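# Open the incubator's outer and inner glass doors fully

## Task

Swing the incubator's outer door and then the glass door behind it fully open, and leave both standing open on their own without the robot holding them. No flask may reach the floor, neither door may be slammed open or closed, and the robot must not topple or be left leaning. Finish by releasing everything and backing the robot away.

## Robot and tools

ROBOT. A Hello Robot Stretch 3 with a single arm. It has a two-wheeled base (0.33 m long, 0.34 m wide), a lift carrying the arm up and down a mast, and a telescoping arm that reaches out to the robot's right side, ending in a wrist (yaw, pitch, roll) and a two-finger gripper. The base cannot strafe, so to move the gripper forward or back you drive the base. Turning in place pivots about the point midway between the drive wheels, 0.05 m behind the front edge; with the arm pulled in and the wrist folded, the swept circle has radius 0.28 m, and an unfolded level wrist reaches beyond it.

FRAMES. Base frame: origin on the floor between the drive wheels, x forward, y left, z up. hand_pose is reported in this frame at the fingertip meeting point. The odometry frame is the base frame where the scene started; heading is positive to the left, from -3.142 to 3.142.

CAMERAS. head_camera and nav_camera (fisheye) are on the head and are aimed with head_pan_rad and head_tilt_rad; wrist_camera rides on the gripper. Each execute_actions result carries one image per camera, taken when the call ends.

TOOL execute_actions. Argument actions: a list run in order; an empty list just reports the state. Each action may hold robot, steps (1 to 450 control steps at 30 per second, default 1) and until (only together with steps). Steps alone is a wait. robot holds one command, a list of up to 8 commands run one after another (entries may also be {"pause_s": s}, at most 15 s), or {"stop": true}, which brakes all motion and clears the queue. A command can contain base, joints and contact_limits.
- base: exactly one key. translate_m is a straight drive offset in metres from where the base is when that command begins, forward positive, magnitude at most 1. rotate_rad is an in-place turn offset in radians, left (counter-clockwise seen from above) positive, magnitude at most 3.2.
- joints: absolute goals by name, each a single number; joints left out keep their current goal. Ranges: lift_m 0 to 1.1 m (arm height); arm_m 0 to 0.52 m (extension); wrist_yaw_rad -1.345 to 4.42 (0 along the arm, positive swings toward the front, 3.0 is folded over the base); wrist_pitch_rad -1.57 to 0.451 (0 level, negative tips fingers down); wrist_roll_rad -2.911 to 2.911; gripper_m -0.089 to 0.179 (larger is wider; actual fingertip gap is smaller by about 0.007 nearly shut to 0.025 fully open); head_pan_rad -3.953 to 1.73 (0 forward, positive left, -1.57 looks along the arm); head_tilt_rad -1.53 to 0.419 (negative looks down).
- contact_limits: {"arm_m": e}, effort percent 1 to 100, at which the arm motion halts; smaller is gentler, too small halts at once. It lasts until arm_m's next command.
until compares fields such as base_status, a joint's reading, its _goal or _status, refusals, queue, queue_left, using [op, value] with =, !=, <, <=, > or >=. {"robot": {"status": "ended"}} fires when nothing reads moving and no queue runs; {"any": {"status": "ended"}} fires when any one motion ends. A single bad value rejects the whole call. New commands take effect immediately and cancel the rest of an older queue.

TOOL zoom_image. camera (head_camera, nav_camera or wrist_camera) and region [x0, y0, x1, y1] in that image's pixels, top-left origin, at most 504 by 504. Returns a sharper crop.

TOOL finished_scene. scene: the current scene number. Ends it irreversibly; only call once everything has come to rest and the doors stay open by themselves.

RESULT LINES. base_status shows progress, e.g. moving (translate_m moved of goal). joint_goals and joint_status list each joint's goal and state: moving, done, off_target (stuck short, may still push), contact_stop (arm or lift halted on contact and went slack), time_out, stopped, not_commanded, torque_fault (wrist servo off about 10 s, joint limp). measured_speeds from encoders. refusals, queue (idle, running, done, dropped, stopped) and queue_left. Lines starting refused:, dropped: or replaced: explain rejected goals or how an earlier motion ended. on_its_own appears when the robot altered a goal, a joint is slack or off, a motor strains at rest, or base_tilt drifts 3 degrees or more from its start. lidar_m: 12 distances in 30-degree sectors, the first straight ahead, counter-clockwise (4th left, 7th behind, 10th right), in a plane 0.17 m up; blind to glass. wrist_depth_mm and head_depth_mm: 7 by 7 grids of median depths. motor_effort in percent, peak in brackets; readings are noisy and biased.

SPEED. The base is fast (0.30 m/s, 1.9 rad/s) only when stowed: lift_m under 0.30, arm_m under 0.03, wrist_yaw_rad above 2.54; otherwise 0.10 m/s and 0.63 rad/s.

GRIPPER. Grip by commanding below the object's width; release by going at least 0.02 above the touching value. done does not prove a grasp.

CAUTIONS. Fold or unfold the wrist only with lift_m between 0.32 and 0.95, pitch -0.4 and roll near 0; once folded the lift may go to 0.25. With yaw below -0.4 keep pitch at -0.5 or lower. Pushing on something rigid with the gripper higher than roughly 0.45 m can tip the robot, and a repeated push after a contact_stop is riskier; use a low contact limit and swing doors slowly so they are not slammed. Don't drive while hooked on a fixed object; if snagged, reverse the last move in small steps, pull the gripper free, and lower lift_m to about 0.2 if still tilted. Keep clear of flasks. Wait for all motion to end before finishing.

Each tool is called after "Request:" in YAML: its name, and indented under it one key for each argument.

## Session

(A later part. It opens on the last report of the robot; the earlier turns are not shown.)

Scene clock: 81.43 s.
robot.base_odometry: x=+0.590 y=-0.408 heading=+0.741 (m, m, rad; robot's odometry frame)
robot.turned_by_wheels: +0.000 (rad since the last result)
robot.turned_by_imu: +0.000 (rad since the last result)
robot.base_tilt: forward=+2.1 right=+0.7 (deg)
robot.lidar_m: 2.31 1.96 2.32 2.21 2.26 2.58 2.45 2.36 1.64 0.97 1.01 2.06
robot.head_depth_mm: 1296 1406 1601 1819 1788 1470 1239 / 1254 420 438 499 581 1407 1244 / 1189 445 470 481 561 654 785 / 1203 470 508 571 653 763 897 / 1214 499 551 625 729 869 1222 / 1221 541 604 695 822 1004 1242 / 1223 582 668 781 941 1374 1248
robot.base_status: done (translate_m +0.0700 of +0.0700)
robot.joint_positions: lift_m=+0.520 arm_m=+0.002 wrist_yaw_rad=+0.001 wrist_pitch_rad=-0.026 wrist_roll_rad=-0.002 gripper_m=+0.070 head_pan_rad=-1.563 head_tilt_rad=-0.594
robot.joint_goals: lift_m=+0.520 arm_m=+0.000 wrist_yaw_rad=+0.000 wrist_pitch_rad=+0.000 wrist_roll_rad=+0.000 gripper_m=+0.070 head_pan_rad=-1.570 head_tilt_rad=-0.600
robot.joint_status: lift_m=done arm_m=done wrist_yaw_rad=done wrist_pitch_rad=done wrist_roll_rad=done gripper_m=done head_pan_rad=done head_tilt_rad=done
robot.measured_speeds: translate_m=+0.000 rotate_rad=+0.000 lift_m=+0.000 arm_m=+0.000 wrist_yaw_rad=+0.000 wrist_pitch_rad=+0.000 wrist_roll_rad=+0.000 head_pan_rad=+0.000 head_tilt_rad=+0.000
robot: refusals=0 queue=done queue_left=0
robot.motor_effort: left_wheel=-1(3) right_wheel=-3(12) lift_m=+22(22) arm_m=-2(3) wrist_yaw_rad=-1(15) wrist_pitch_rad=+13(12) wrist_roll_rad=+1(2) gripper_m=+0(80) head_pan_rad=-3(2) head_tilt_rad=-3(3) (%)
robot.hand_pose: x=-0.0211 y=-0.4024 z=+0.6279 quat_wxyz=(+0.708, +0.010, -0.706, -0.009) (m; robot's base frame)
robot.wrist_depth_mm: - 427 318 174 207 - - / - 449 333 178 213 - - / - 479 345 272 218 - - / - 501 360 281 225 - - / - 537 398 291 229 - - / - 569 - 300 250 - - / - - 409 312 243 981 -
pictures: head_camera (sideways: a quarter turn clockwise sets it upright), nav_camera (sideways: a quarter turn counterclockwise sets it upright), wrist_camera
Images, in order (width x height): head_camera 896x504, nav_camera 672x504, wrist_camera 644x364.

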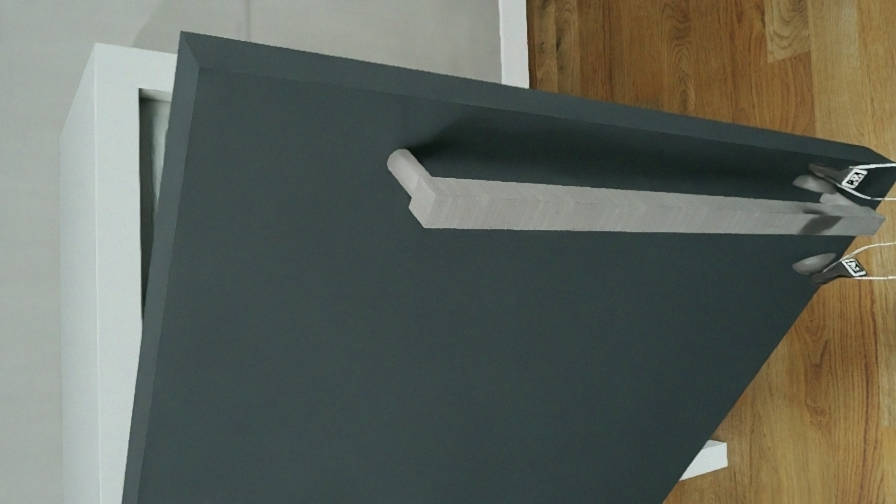

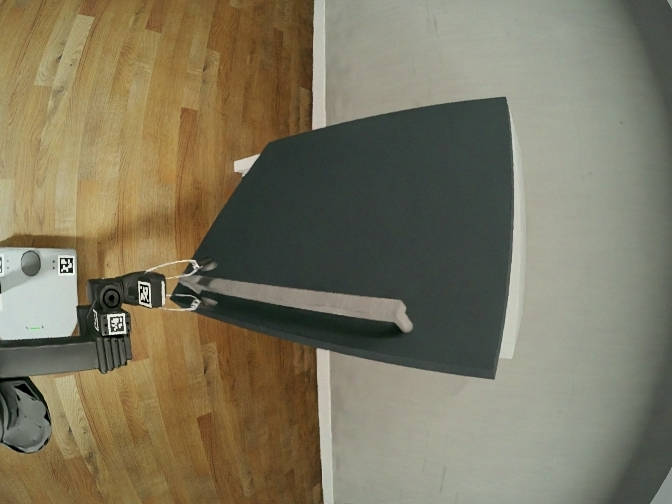

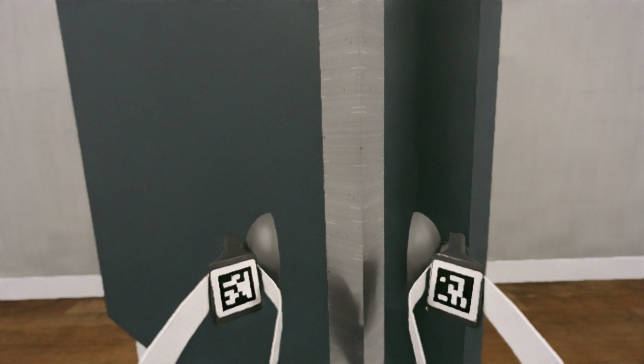

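Request:
execute_actions:
  actions:
    - {"robot":[{"joints":{"wrist_pitch_rad":-1.0}},{"base":{"translate_m":-0.3},"joints":{"gripper_m":0.0}},{"joints":{"wrist_pitch_rad":0,"head_pan_rad":-1.2}},{"joints":{"arm_m":0.22}},{"base":{"translate_m":0.15}}],"steps":450,"until":{"robot":{"status":"ended"}}}

Scene clock: 94.33 s.
robot.base_odometry: x=+0.480 y=-0.510 heading=+0.741 (m, m, rad; robot's odometry frame)
robot.turned_by_wheels: +0.000 (rad since the last result)
robot.turned_by_imu: -0.002 (rad since the last result)
robot.base_tilt: forward=+2.1 right=+0.8 (deg)
robot.lidar_m: 2.46 2.10 2.31 2.20 2.25 2.43 2.30 2.34 1.65 0.96 1.02 2.07
robot.head_depth_mm: 1188 404 429 515 1152 1395 - / 1188 438 447 488 556 644 797 / 1188 483 511 485 561 666 799 / 1202 543 593 671 769 898 1191 / 1201 630 715 822 974 1367 1244 / 1391 761 889 1067 1640 1474 1245 / 1468 1620 1855 2073 1793 1471 1245
robot.base_status: done (translate_m +0.1500 of +0.1500)
robot.joint_positions: lift_m=+0.520 arm_m=+0.220 wrist_yaw_rad=+0.001 wrist_pitch_rad=-0.027 wrist_roll_rad=-0.002 gripper_m=+0.000 head_pan_rad=-1.207 head_tilt_rad=-0.594
robot.joint_goals: lift_m=+0.520 arm_m=+0.220 wrist_yaw_rad=+0.000 wrist_pitch_rad=+0.000 wrist_roll_rad=+0.000 gripper_m=+0.000 head_pan_rad=-1.200 head_tilt_rad=-0.600
robot.joint_status: lift_m=done arm_m=done wrist_yaw_rad=done wrist_pitch_rad=done wrist_roll_rad=done gripper_m=done head_pan_rad=done head_tilt_rad=done
robot.measured_speeds: translate_m=+0.000 rotate_rad=+0.000 lift_m=+0.000 arm_m=+0.000 wrist_yaw_rad=+0.000 wrist_pitch_rad=+0.000 wrist_roll_rad=+0.000 head_pan_rad=+0.000 head_tilt_rad=+0.000
robot: refusals=0 queue=done queue_left=0
robot.motor_effort: left_wheel=+0(2) right_wheel=-1(7) lift_m=+22(23) arm_m=+2(3) wrist_yaw_rad=-1(2) wrist_pitch_rad=+13(14) wrist_roll_rad=+2(1) gripper_m=-2(77) head_pan_rad=+3(23) head_tilt_rad=-3(3) (%)
robot.hand_pose: x=-0.0213 y=-0.6202 z=+0.6277 quat_wxyz=(+0.708, +0.010, -0.706, -0.009) (m; robot's base frame)
robot.wrist_depth_mm: 636 787 809 669 - - - / 594 688 963 520 - - - / 700 937 951 983 - - - / 619 622 618 591 - - - / 709 867 924 - - - - / - 643 635 - - - - / - 562 550 562 995 - -
pictures: head_camera (sideways: a quarter turn clockwise sets it upright), nav_camera (sideways: a quarter turn counterclockwise sets it upright), wrist_camera
Images, in order (width x height): head_camera 896x504, nav_camera 672x504, wrist_camera 644x364.

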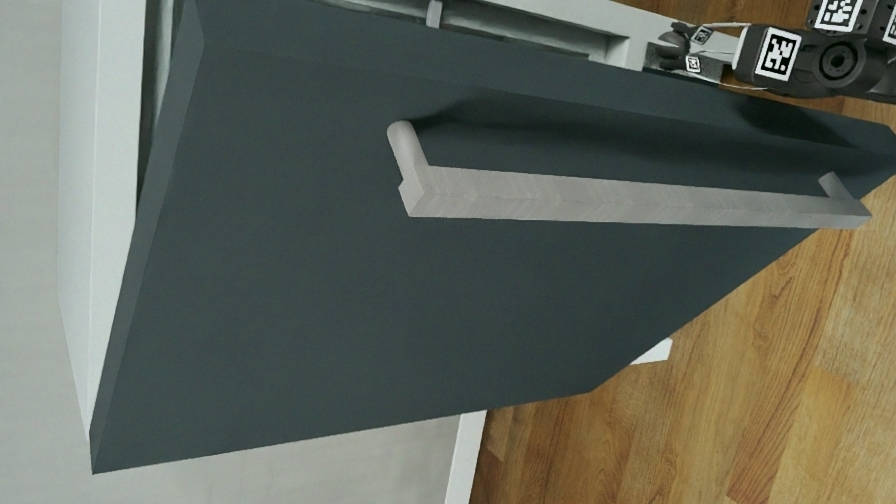

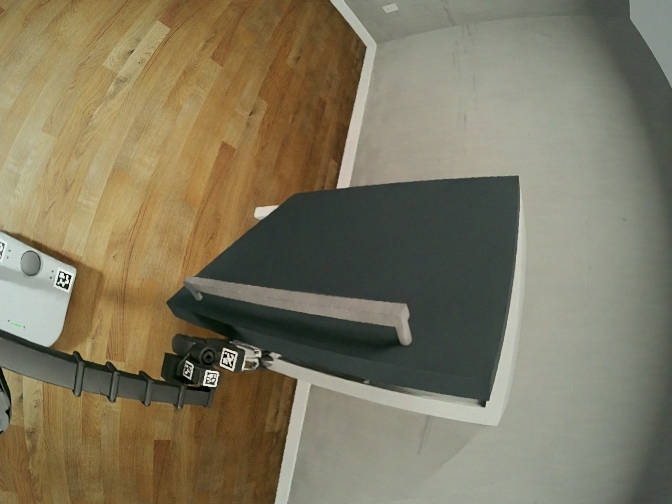

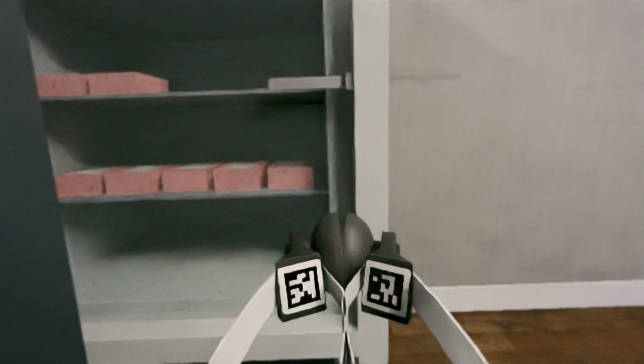

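Request:
execute_actions:
  actions:
    - {"robot":{"base":{"translate_m":0.4}},"steps":300,"until":{"robot":{"status":"ended"}}}

Scene clock: 99.47 s.
robot.base_odometry: x=+0.775 y=-0.240 heading=+0.741 (m, m, rad; robot's odometry frame)
robot.turned_by_wheels: +0.000 (rad since the last result)
robot.turned_by_imu: -0.010 (rad since the last result)
robot.base_tilt: forward=+2.1 right=+0.7 (deg)
robot.lidar_m: 2.06 1.73 2.36 2.21 2.28 2.85 2.69 2.36 1.03 0.93 1.55 2.01
robot.head_depth_mm: 1184 819 - - - - - / 1210 401 - - - - - / 1283 552 519 495 470 289 428 / 1343 1471 1635 1824 1788 296 1191 / 1373 1514 1690 1896 1783 1398 1216 / 1409 1553 1760 1980 1802 1471 1245 / 1456 1602 1804 2065 1781 1482 1247
robot.base_status: done (translate_m +0.4000 of +0.4000)
robot.joint_positions: lift_m=+0.520 arm_m=+0.220 wrist_yaw_rad=+0.002 wrist_pitch_rad=-0.027 wrist_roll_rad=-0.002 gripper_m=+0.000 head_pan_rad=-1.207 head_tilt_rad=-0.595
robot.joint_goals: lift_m=+0.520 arm_m=+0.220 wrist_yaw_rad=+0.000 wrist_pitch_rad=+0.000 wrist_roll_rad=+0.000 gripper_m=+0.000 head_pan_rad=-1.200 head_tilt_rad=-0.600
robot.joint_status: lift_m=done arm_m=done wrist_yaw_rad=done wrist_pitch_rad=done wrist_roll_rad=done gripper_m=done head_pan_rad=done head_tilt_rad=done
robot.measured_speeds: translate_m=+0.000 rotate_rad=+0.000 lift_m=+0.000 arm_m=+0.000 wrist_yaw_rad=+0.000 wrist_pitch_rad=+0.000 wrist_roll_rad=+0.000 head_pan_rad=+0.000 head_tilt_rad=+0.000
robot: refusals=0 queue=done queue_left=0
robot.motor_effort: left_wheel=+0(9) right_wheel=-1(50) lift_m=+22(22) arm_m=+2(3) wrist_yaw_rad=+0(29) wrist_pitch_rad=+13(15) wrist_roll_rad=+2(1) gripper_m=-3(3) head_pan_rad=+3(3) head_tilt_rad=-2(2) (%)
robot.hand_pose: x=-0.0210 y=-0.6203 z=+0.6277 quat_wxyz=(+0.708, +0.010, -0.706, -0.009) (m; robot's base frame)
robot.wrist_depth_mm: 168 312 521 837 872 691 494 / 162 294 510 714 910 664 494 / 158 281 506 951 977 713 510 / 154 271 523 584 605 595 526 / 151 258 540 988 881 743 540 / 147 247 541 - 649 603 537 / 143 237 518 534 526 526 526
pictures: head_camera (sideways: a quarter turn clockwise sets it upright), nav_camera (sideways: a quarter turn counterclockwise sets it upright), wrist_camera
Images, in order (width x height): head_camera 896x504, nav_camera 672x504, wrist_camera 644x364.

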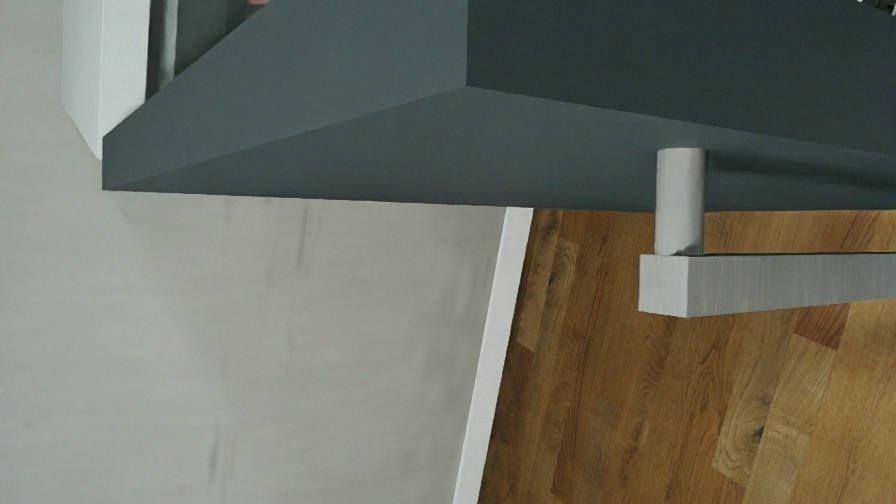

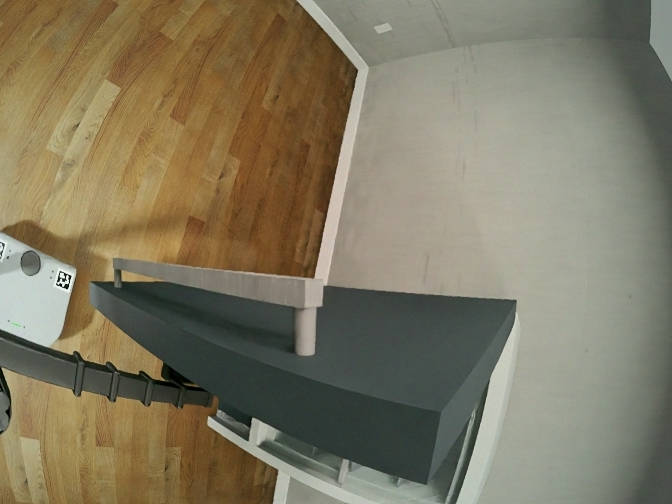

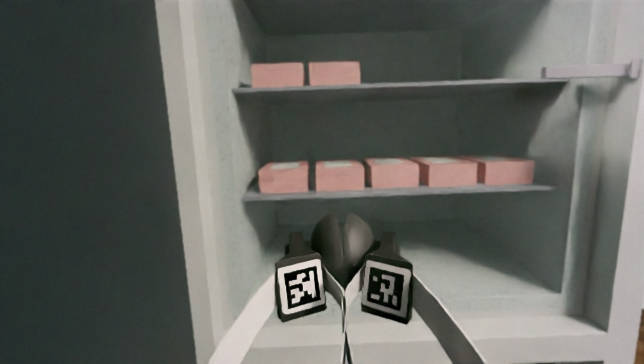

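Request:
execute_actions:
  actions:
    - {"robot":{"base":{"translate_m":0.08},"joints":{"head_pan_rad":-1.0,"head_tilt_rad":-0.9}},"steps":90}
    - {"robot":{"joints":{"arm_m":0.35,"wrist_yaw_rad":0.4}},"steps":90}

Scene clock: 105.77 s.
robot.base_odometry: x=+0.834 y=-0.186 heading=+0.741 (m, m, rad; robot's odometry frame)
robot.turned_by_wheels: +0.000 (rad since the last result)
robot.turned_by_imu: -0.001 (rad since the last result)
robot.base_tilt: forward=+2.1 right=+0.7 (deg)
robot.lidar_m: 1.98 1.66 2.35 2.21 2.28 2.94 2.77 2.35 1.02 0.92 1.55 2.01
robot.head_depth_mm: 403 521 734 1150 1405 1246 1114 / 329 404 522 737 1364 1248 1120 / 292 331 406 524 745 1229 1119 / - 292 332 408 527 748 1104 / - - 293 333 410 565 1099 / - - - 305 410 1226 1122 / - - - 1530 1430 1245 1115
robot.base_status: done (translate_m +0.0800 of +0.0800)
robot.joint_positions: lift_m=+0.520 arm_m=+0.350 wrist_yaw_rad=+0.399 wrist_pitch_rad=-0.027 wrist_roll_rad=-0.002 gripper_m=+0.000 head_pan_rad=-1.006 head_tilt_rad=-0.890
robot.joint_goals: lift_m=+0.520 arm_m=+0.350 wrist_yaw_rad=+0.400 wrist_pitch_rad=+0.000 wrist_roll_rad=+0.000 gripper_m=+0.000 head_pan_rad=-1.000 head_tilt_rad=-0.900
robot.joint_status: lift_m=done arm_m=done wrist_yaw_rad=done wrist_pitch_rad=done wrist_roll_rad=done gripper_m=done head_pan_rad=done head_tilt_rad=done
robot.measured_speeds: translate_m=+0.000 rotate_rad=+0.000 lift_m=+0.000 arm_m=+0.000 wrist_yaw_rad=+0.000 wrist_pitch_rad=+0.000 wrist_roll_rad=+0.000 head_pan_rad=+0.000 head_tilt_rad=+0.000
robot: refusals=0 queue=done queue_left=0
robot.motor_effort: left_wheel=+0(9) right_wheel=+0(43) lift_m=+22(22) arm_m=+3(4) wrist_yaw_rad=+1(45) wrist_pitch_rad=+13(13) wrist_roll_rad=+2(1) gripper_m=-3(6) head_pan_rad=+3(20) head_tilt_rad=-4(19) (%)
robot.hand_pose: x=+0.0777 y=-0.7302 z=+0.6278 quat_wxyz=(+0.696, +0.149, -0.690, +0.131) (m; robot's base frame)
robot.wrist_depth_mm: 105 123 161 234 348 657 350 / 106 124 164 238 358 465 514 / 107 125 165 243 365 727 667 / 108 127 168 249 375 408 392 / 109 128 171 220 394 727 380 / 110 129 169 - 568 593 577 / 111 131 167 264 409 455 450
pictures: head_camera (sideways: a quarter turn clockwise sets it upright), nav_camera (sideways: a quarter turn counterclockwise sets it upright), wrist_camera
Images, in order (width x height): head_camera 896x504, nav_camera 672x504, wrist_camera 644x364.

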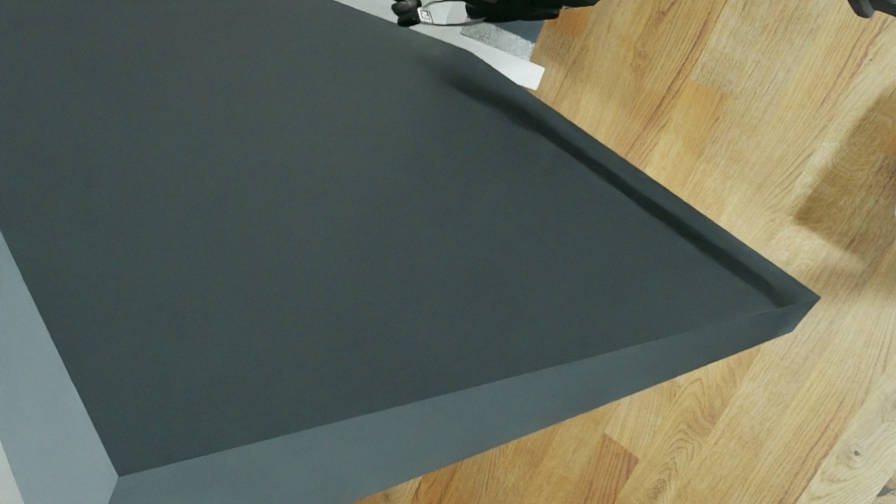

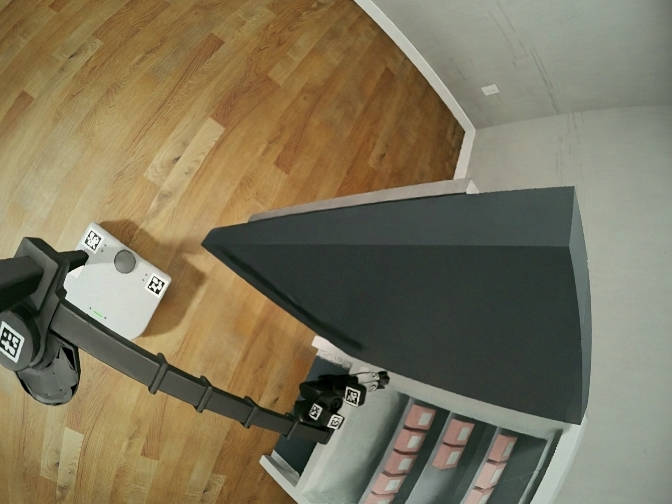

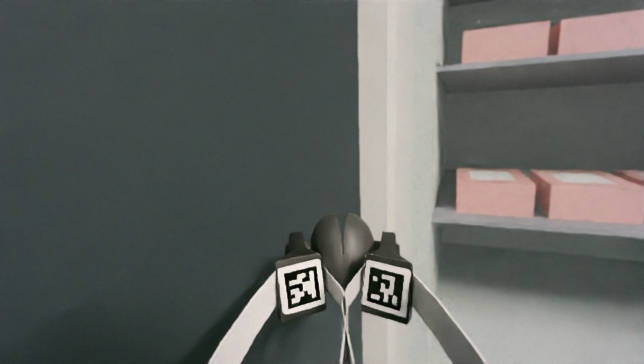

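Request:
execute_actions:
  actions:
    - {"robot":{"joints":{"arm_m":0.15,"wrist_yaw_rad":0.5}},"steps":60}
    - {"robot":{"joints":{"wrist_yaw_rad":1.2}},"steps":60}
    - {"robot":{"base":{"translate_m":0.12}},"steps":90,"until":{"robot":{"status":"ended"}}}

Scene clock: 113.03 s.
robot.base_odometry: x=+0.922 y=-0.105 heading=+0.741 (m, m, rad; robot's odometry frame)
robot.turned_by_wheels: +0.000 (rad since the last result)
robot.turned_by_imu: -0.194 (rad since the last result)
robot.base_tilt: forward=+2.4 right=+1.0 (deg)
robot.lidar_m: 1.90 1.59 2.18 2.23 2.22 2.59 2.87 2.86 1.11 0.90 0.90 1.73
robot.head_depth_mm: 600 778 1067 1221 1418 1294 1120 / 494 606 782 1098 1435 1207 1116 / 419 497 610 788 1340 1253 1112 / 366 421 502 616 784 1230 1118 / 322 366 425 503 620 805 1118 / 292 323 368 427 507 640 1099 / - 293 326 370 433 1211 1125
robot.base_status: moving (translate_m +0.1200 of +0.1200)
robot.joint_positions: lift_m=+0.520 arm_m=+0.150 wrist_yaw_rad=+1.206 wrist_pitch_rad=-0.027 wrist_roll_rad=-0.002 gripper_m=+0.000 head_pan_rad=-1.006 head_tilt_rad=-0.891
robot.joint_goals: lift_m=+0.520 arm_m=+0.150 wrist_yaw_rad=+1.200 wrist_pitch_rad=+0.000 wrist_roll_rad=+0.000 gripper_m=+0.000 head_pan_rad=-1.000 head_tilt_rad=-0.900
robot.joint_status: lift_m=done arm_m=done wrist_yaw_rad=done wrist_pitch_rad=done wrist_roll_rad=done gripper_m=done head_pan_rad=done head_tilt_rad=done
robot.measured_speeds: translate_m=+0.000 rotate_rad=+0.000 lift_m=+0.000 arm_m=+0.000 wrist_yaw_rad=+0.000 wrist_pitch_rad=+0.000 wrist_roll_rad=+0.000 head_pan_rad=+0.000 head_tilt_rad=+0.000
robot: refusals=0 queue=running queue_left=0
robot.motor_effort: left_wheel=-1(13) right_wheel=+13(53) lift_m=+22(22) arm_m=+2(3) wrist_yaw_rad=-5(82) wrist_pitch_rad=+13(15) wrist_roll_rad=+1(1) gripper_m=-2(15) head_pan_rad=+3(3) head_tilt_rad=-4(4) (%)
robot.hand_pose: x=+0.2173 y=-0.3859 z=+0.6276 quat_wxyz=(+0.589, +0.409, -0.576, +0.393) (m; robot's base frame)
robot.wrist_depth_mm: 140 145 153 162 174 185 198 / 142 148 157 167 179 190 205 / 146 152 161 171 183 196 213 / 149 156 165 177 189 203 219 / 153 160 170 178 196 210 227 / 156 164 173 - 204 216 236 / 160 169 178 192 206 226 246
pictures: head_camera (sideways: a quarter turn clockwise sets it upright), nav_camera (sideways: a quarter turn counterclockwise sets it upright), wrist_camera
Images, in order (width x height): head_camera 896x504, nav_camera 672x504, wrist_camera 644x364.

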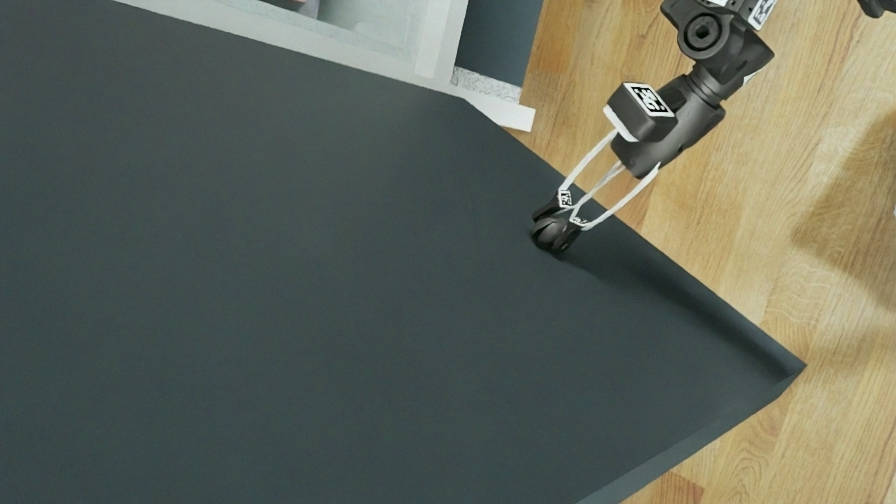

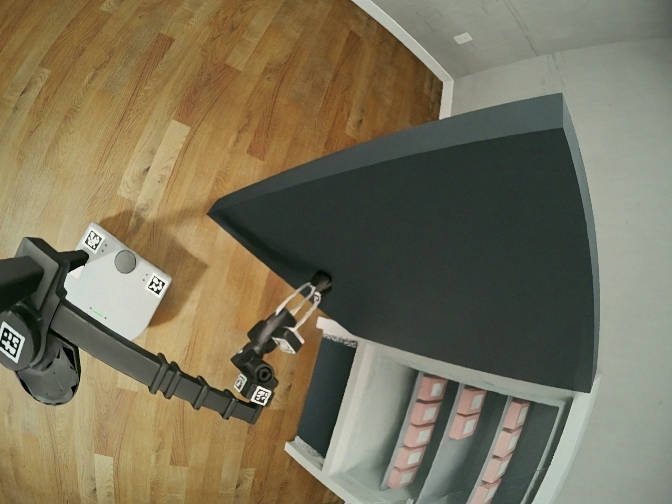

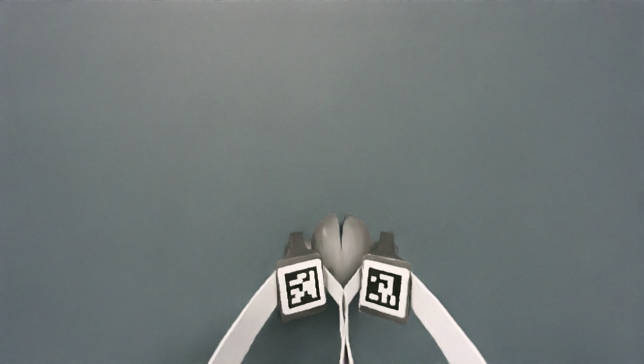

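Request:
execute_actions:
  actions:
    - {"robot":[{"base":{"translate_m":-0.12}},{"base":{"rotate_rad":0.2},"joints":{"wrist_yaw_rad":0,"arm_m":0}},{"base":{"translate_m":-0.45},"joints":{"lift_m":0.8,"gripper_m":0.08,"head_pan_rad":-1.57,"head_tilt_rad":-0.4}}],"steps":450,"until":{"robot":{"status":"ended"}}}

Scene clock: 123.83 s.
robot.base_odometry: x=+0.569 y=-0.549 heading=+0.941 (m, m, rad; robot's odometry frame)
robot.turned_by_wheels: +0.200 (rad since the last result)
robot.turned_by_imu: +0.197 (rad since the last result)
robot.base_tilt: forward=+2.1 right=+0.8 (deg)
robot.lidar_m: 2.46 2.09 2.30 2.18 2.23 2.43 2.30 2.34 1.67 0.97 1.03 2.09
robot.head_depth_mm: 1352 1436 1547 1665 1805 1722 1401 / 1332 1436 1530 1654 1798 1738 1384 / 1331 1411 953 1614 1742 1636 1369 / 1324 1379 979 1078 1168 1234 1328 / 1312 1383 1133 1251 1216 1237 1334 / 1305 1372 1130 1251 1231 1227 1325 / 1297 1366 1135 1163 1223 1223 1312
robot.base_status: done (translate_m -0.4500 of -0.4500)
robot.joint_positions: lift_m=+0.800 arm_m=+0.002 wrist_yaw_rad=+0.001 wrist_pitch_rad=-0.026 wrist_roll_rad=-0.002 gripper_m=+0.080 head_pan_rad=-1.563 head_tilt_rad=-0.409
robot.joint_goals: lift_m=+0.800 arm_m=+0.000 wrist_yaw_rad=+0.000 wrist_pitch_rad=+0.000 wrist_roll_rad=+0.000 gripper_m=+0.080 head_pan_rad=-1.570 head_tilt_rad=-0.400
robot.joint_status: lift_m=done arm_m=done wrist_yaw_rad=done wrist_pitch_rad=done wrist_roll_rad=done gripper_m=done head_pan_rad=done head_tilt_rad=done
robot.measured_speeds: translate_m=+0.000 rotate_rad=+0.000 lift_m=+0.000 arm_m=+0.000 wrist_yaw_rad=+0.000 wrist_pitch_rad=+0.000 wrist_roll_rad=+0.000 head_pan_rad=+0.000 head_tilt_rad=+0.000
robot: refusals=0 queue=done queue_left=0
robot.motor_effort: left_wheel=-2(7) right_wheel=+5(12) lift_m=+23(26) arm_m=-2(3) wrist_yaw_rad=-3(5) wrist_pitch_rad=+13(13) wrist_roll_rad=+1(1) gripper_m=+1(79) head_pan_rad=-2(27) head_tilt_rad=+3(22) (%)
robot.hand_pose: x=-0.0211 y=-0.4024 z=+0.9078 quat_wxyz=(+0.708, +0.010, -0.706, -0.009) (m; robot's base frame)
robot.wrist_depth_mm: 720 721 682 677 - - - / 710 845 948 743 - - - / 715 828 - 809 - - - / 726 886 - 941 - - - / 708 857 - 834 - - - / 704 871 - 882 - - - / 713 848 921 867 - - -
pictures: head_camera (sideways: a quarter turn clockwise sets it upright), nav_camera (sideways: a quarter turn counterclockwise sets it upright), wrist_camera
Images, in order (width x height): head_camera 896x504, nav_camera 672x504, wrist_camera 644x364.

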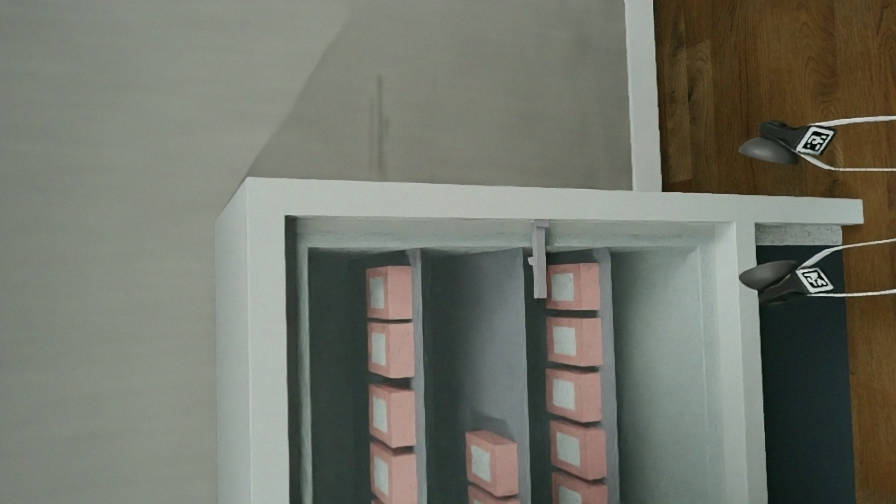

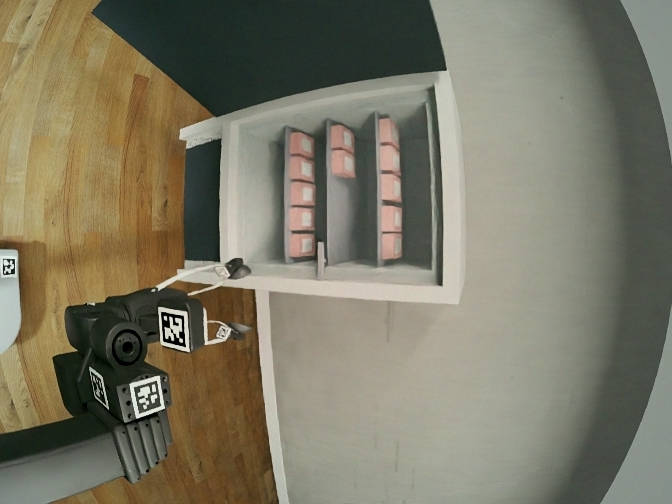

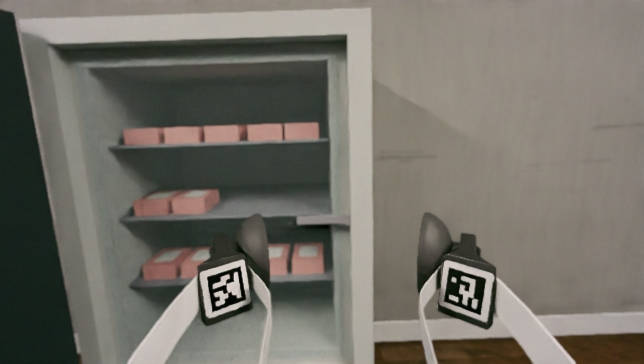

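Request:
zoom_image:
  camera: "head_camera"
  region: [470, 190, 630, 320]

Region (470, 190, 630, 320) of head_camera's 896x504 image, scaled by 3.150, with more detail than that image has; it fills the top 410 rows of this view, and the rest is white.

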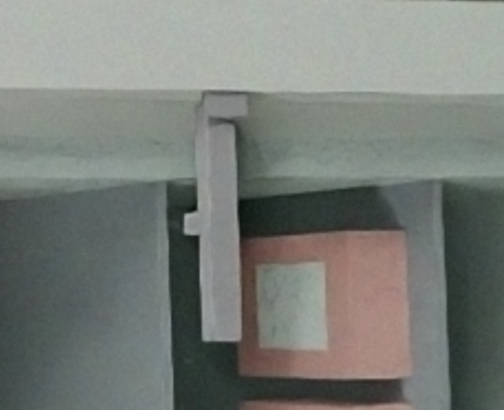

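Request:
execute_actions:
  actions:
    - {"robot":{"base":{"translate_m":0.05},"joints":{"lift_m":0.69,"wrist_roll_rad":1.57,"arm_m":0.25}},"steps":300,"until":{"robot":{"status":"ended"}}}

Scene clock: 127.77 s.
robot.base_odometry: x=+0.598 y=-0.509 heading=+0.941 (m, m, rad; robot's odometry frame)
robot.turned_by_wheels: +0.000 (rad since the last result)
robot.turned_by_imu: -0.001 (rad since the last result)
robot.base_tilt: forward=+2.1 right=+0.7 (deg)
robot.lidar_m: 2.41 2.05 2.30 2.19 2.23 2.48 2.35 2.40 1.66 0.98 1.03 2.08
robot.head_depth_mm: 1329 1440 1532 1670 1813 1725 1445 / 1340 1428 1534 1652 1788 1790 - / 1325 1389 929 1017 1121 1201 - / 1318 1378 1126 1201 1209 1241 1333 / 1314 1369 1127 1251 1217 1229 1335 / 1306 1374 1129 1227 1223 1237 1317 / 1300 1357 1135 1161 1223 1223 1311
robot.base_status: done (translate_m +0.0500 of +0.0500)
robot.joint_positions: lift_m=+0.690 arm_m=+0.250 wrist_yaw_rad=+0.001 wrist_pitch_rad=-0.026 wrist_roll_rad=+1.569 gripper_m=+0.080 head_pan_rad=-1.563 head_tilt_rad=-0.409
robot.joint_goals: lift_m=+0.690 arm_m=+0.250 wrist_yaw_rad=+0.000 wrist_pitch_rad=+0.000 wrist_roll_rad=+1.570 gripper_m=+0.080 head_pan_rad=-1.570 head_tilt_rad=-0.400
robot.joint_status: lift_m=done arm_m=done wrist_yaw_rad=done wrist_pitch_rad=done wrist_roll_rad=done gripper_m=done head_pan_rad=done head_tilt_rad=done
robot.measured_speeds: translate_m=+0.000 rotate_rad=+0.000 lift_m=+0.000 arm_m=+0.000 wrist_yaw_rad=+0.000 wrist_pitch_rad=+0.000 wrist_roll_rad=+0.000 head_pan_rad=+0.000 head_tilt_rad=+0.000
robot: refusals=0 queue=done queue_left=0
robot.motor_effort: left_wheel=-3(4) right_wheel=+5(10) lift_m=+19(22) arm_m=+3(3) wrist_yaw_rad=-1(1) wrist_pitch_rad=+13(13) wrist_roll_rad=+1(1) gripper_m=+0(0) head_pan_rad=-3(3) head_tilt_rad=+3(3) (%)
robot.hand_pose: x=-0.0212 y=-0.6502 z=+0.7979 quat_wxyz=(+0.001, +0.000, -1.000, -0.013) (m; robot's base frame)
robot.wrist_depth_mm: - - - - - - 994 / - - - - - - 467 / - 483 528 527 526 526 512 / - 533 736 997 913 718 538 / - 552 715 984 - 725 538 / - 555 - - - 685 537 / - 549 796 865 874 788 547
pictures: head_camera (sideways: a quarter turn clockwise sets it upright), nav_camera (sideways: a quarter turn counterclockwise sets it upright), wrist_camera
Images, in order (width x height): head_camera 896x504, nav_camera 672x504, wrist_camera 644x364.

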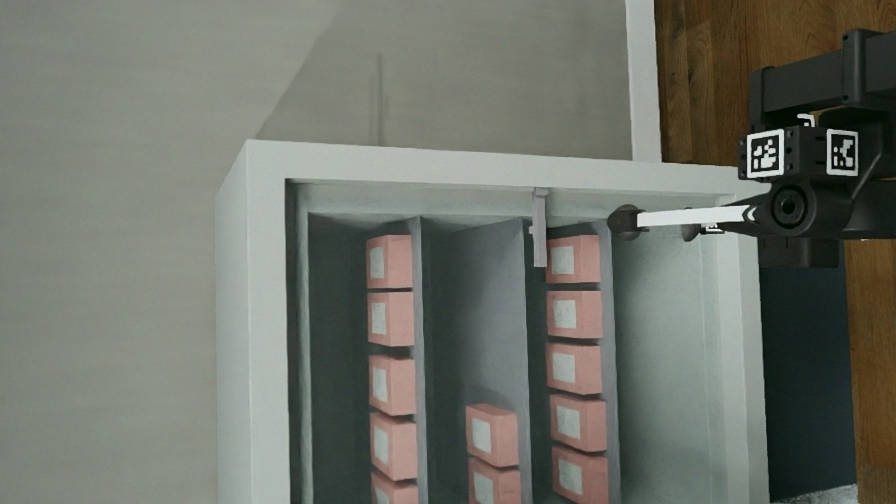

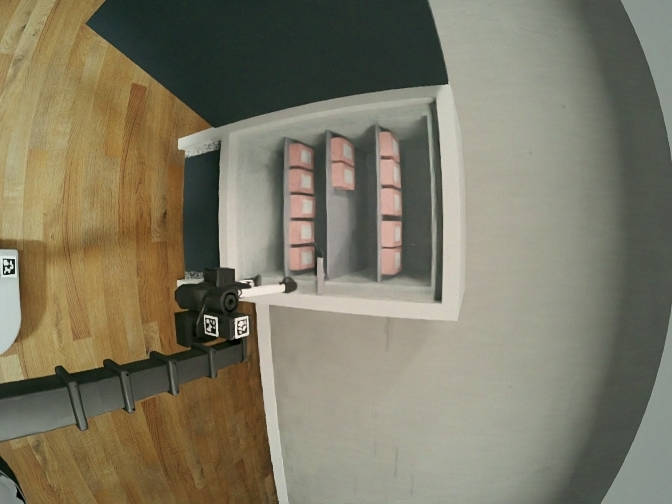

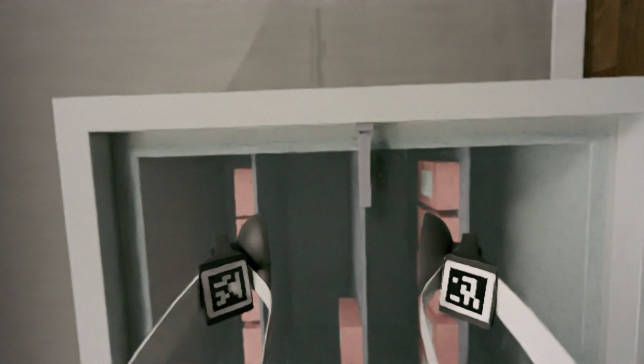

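Request:
execute_actions:
  actions:
    - {"robot":{"base":{"translate_m":-0.04},"joints":{"lift_m":0.655,"arm_m":0.42},"contact_limits":{"arm_m":12}},"steps":300,"until":{"robot":{"status":"ended"}}}

Scene clock: 130.73 s.
robot.base_odometry: x=+0.575 y=-0.541 heading=+0.941 (m, m, rad; robot's odometry frame)
robot.turned_by_wheels: +0.000 (rad since the last result)
robot.turned_by_imu: +0.000 (rad since the last result)
robot.base_tilt: forward=+2.1 right=+0.8 (deg)
robot.lidar_m: 2.44 2.09 2.30 2.18 2.23 2.43 2.30 2.35 1.67 0.97 1.03 2.07
robot.head_depth_mm: 1332 1441 1542 1667 1808 1735 1443 / 1332 1431 1532 1662 1795 1791 1363 / 1320 1413 942 1022 1743 - 1339 / 1323 1385 974 1078 1210 1270 1342 / 1323 1387 1128 1246 1236 1234 1340 / 1306 1360 1134 1243 1218 1238 1332 / 1304 1360 1134 1165 1216 1219 1322
robot.base_status: done (translate_m -0.0400 of -0.0400)
robot.joint_positions: lift_m=+0.655 arm_m=+0.420 wrist_yaw_rad=+0.001 wrist_pitch_rad=-0.026 wrist_roll_rad=+1.569 gripper_m=+0.080 head_pan_rad=-1.563 head_tilt_rad=-0.409
robot.joint_goals: lift_m=+0.655 arm_m=+0.420 wrist_yaw_rad=+0.000 wrist_pitch_rad=+0.000 wrist_roll_rad=+1.570 gripper_m=+0.080 head_pan_rad=-1.570 head_tilt_rad=-0.400
robot.joint_status: lift_m=done arm_m=done wrist_yaw_rad=done wrist_pitch_rad=done wrist_roll_rad=done gripper_m=done head_pan_rad=done head_tilt_rad=done
robot.measured_speeds: translate_m=+0.000 rotate_rad=+0.000 lift_m=+0.000 arm_m=+0.000 wrist_yaw_rad=+0.000 wrist_pitch_rad=+0.000 wrist_roll_rad=+0.000 head_pan_rad=+0.000 head_tilt_rad=+0.000
robot: refusals=0 queue=done queue_left=0
robot.motor_effort: left_wheel=-3(6) right_wheel=+6(7) lift_m=+18(20) arm_m=+3(2) wrist_yaw_rad=-1(1) wrist_pitch_rad=+13(13) wrist_roll_rad=+1(1) gripper_m=+0(0) head_pan_rad=-2(3) head_tilt_rad=+2(2) (%)
robot.contact_limits: arm_m 12 (drawing in: default 15, maximum 24; extending or still: default 21, maximum 34)
robot.hand_pose: x=-0.0212 y=-0.8202 z=+0.7629 quat_wxyz=(+0.001, +0.000, -1.000, -0.013) (m; robot's base frame)
robot.wrist_depth_mm: 894 898 894 892 875 883 869 / 906 912 919 898 896 901 907 / 315 314 309 311 308 305 305 / 372 368 368 365 364 361 360 / 408 551 475 833 815 582 464 / 406 570 - 835 837 631 472 / 405 546 511 856 799 449 468
pictures: head_camera (sideways: a quarter turn clockwise sets it upright), nav_camera (sideways: a quarter turn counterclockwise sets it upright), wrist_camera
Images, in order (width x height): head_camera 896x504, nav_camera 672x504, wrist_camera 644x364.

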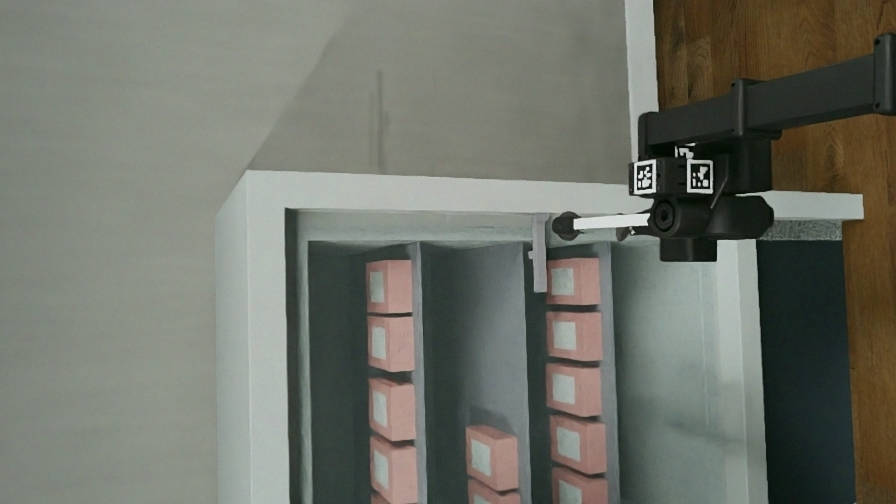

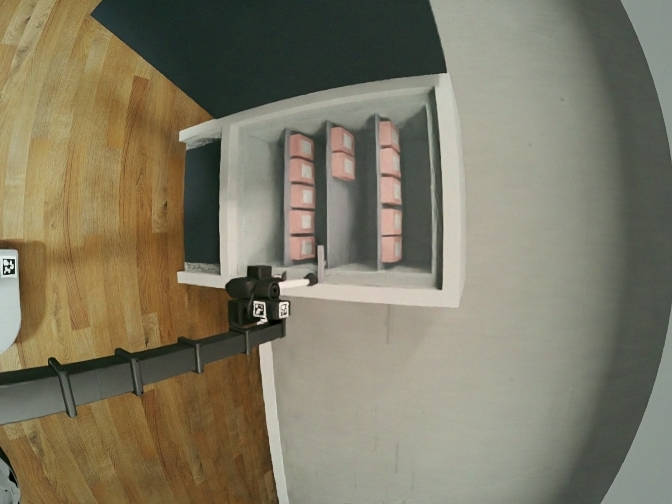

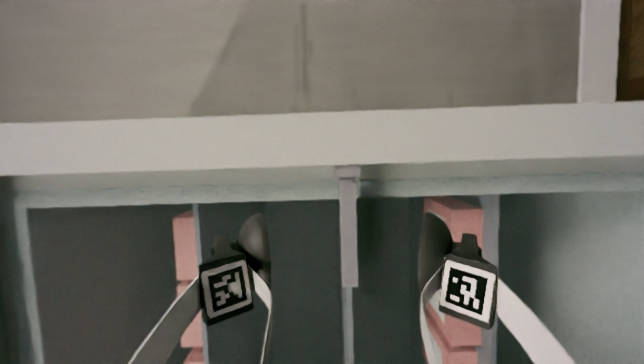

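Request:
execute_actions:
  actions:
    - {"robot":{"base":{"translate_m":0.015},"joints":{"arm_m":0.5,"gripper_m":0.06},"contact_limits":{"arm_m":8}},"steps":300,"until":{"robot":{"status":"ended"}}}

Scene clock: 134.03 s.
robot.base_odometry: x=+0.583 y=-0.529 heading=+0.941 (m, m, rad; robot's odometry frame)
robot.turned_by_wheels: +0.000 (rad since the last result)
robot.turned_by_imu: -0.001 (rad since the last result)
robot.base_tilt: forward=+2.1 right=+0.8 (deg)
robot.lidar_m: 2.43 2.07 2.30 2.18 2.23 2.46 2.32 2.37 1.66 0.97 1.03 2.08
robot.head_depth_mm: 1339 1432 1544 1677 1809 1732 1433 / 1339 1436 1536 1656 1822 1786 - / 1327 1405 942 1033 1120 1580 1334 / 1321 1383 987 1188 1218 1247 1326 / 1313 1384 1128 1250 1217 1236 1340 / 1307 1366 1132 1243 1214 1232 1321 / 1295 1356 1124 1167 1226 1223 1320
robot.base_status: done (translate_m +0.0150 of +0.0150)
robot.joint_positions: lift_m=+0.655 arm_m=+0.500 wrist_yaw_rad=+0.001 wrist_pitch_rad=-0.026 wrist_roll_rad=+1.569 gripper_m=+0.060 head_pan_rad=-1.563 head_tilt_rad=-0.409
robot.joint_goals: lift_m=+0.655 arm_m=+0.500 wrist_yaw_rad=+0.000 wrist_pitch_rad=+0.000 wrist_roll_rad=+1.570 gripper_m=+0.060 head_pan_rad=-1.570 head_tilt_rad=-0.400
robot.joint_status: lift_m=done arm_m=done wrist_yaw_rad=done wrist_pitch_rad=done wrist_roll_rad=done gripper_m=done head_pan_rad=done head_tilt_rad=done
robot.measured_speeds: translate_m=+0.000 rotate_rad=+0.000 lift_m=+0.000 arm_m=+0.000 wrist_yaw_rad=+0.000 wrist_pitch_rad=+0.000 wrist_roll_rad=+0.000 head_pan_rad=+0.000 head_tilt_rad=+0.000
robot: refusals=0 queue=done queue_left=0
robot.motor_effort: left_wheel=-3(2) right_wheel=+4(12) lift_m=+17(18) arm_m=+3(1) wrist_yaw_rad=+0(1) wrist_pitch_rad=+13(13) wrist_roll_rad=+0(0) gripper_m=-1(72) head_pan_rad=-3(3) head_tilt_rad=+2(2) (%)
robot.contact_limits: arm_m 8 (drawing in: default 15, maximum 24; extending or still: default 21, maximum 34)
robot.hand_pose: x=-0.0212 y=-0.9002 z=+0.7629 quat_wxyz=(+0.001, +0.000, -1.000, -0.013) (m; robot's base frame)
robot.wrist_depth_mm: 812 806 814 796 797 810 785 / 836 834 825 808 813 824 224 / 232 232 230 229 228 229 226 / 287 285 282 282 281 281 279 / 408 488 455 733 736 349 464 / 406 487 394 752 751 347 477 / 407 510 578 779 736 354 479
pictures: head_camera (sideways: a quarter turn clockwise sets it upright), nav_camera (sideways: a quarter turn counterclockwise sets it upright), wrist_camera
Images, in order (width x height): head_camera 896x504, nav_camera 672x504, wrist_camera 644x364.

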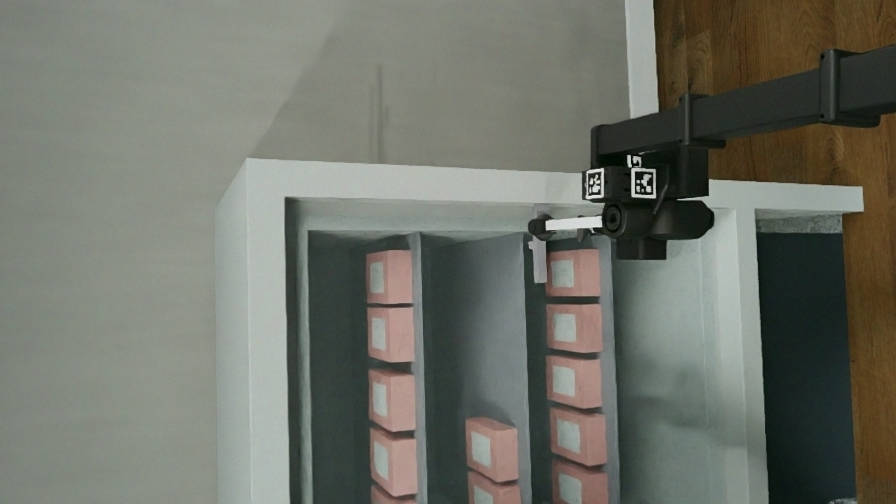

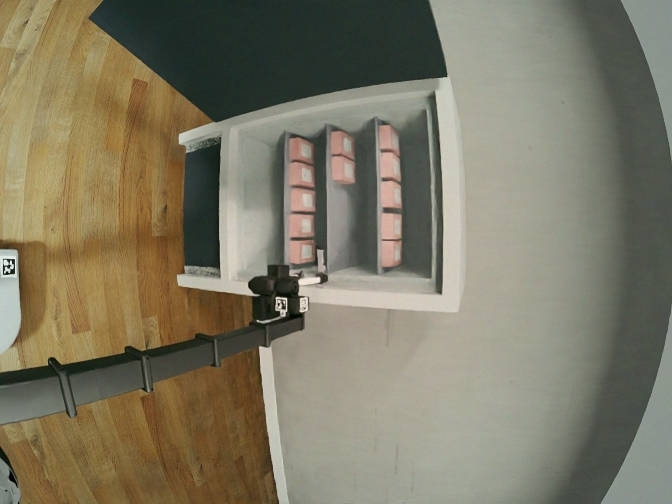

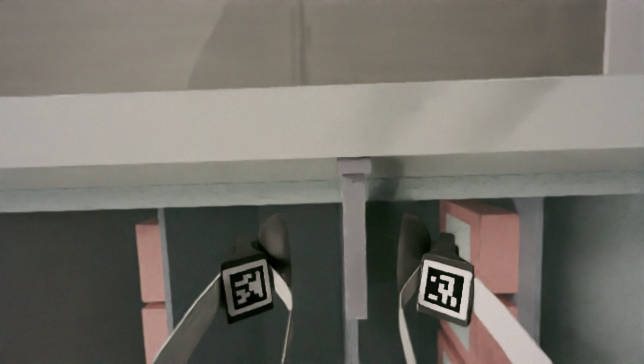

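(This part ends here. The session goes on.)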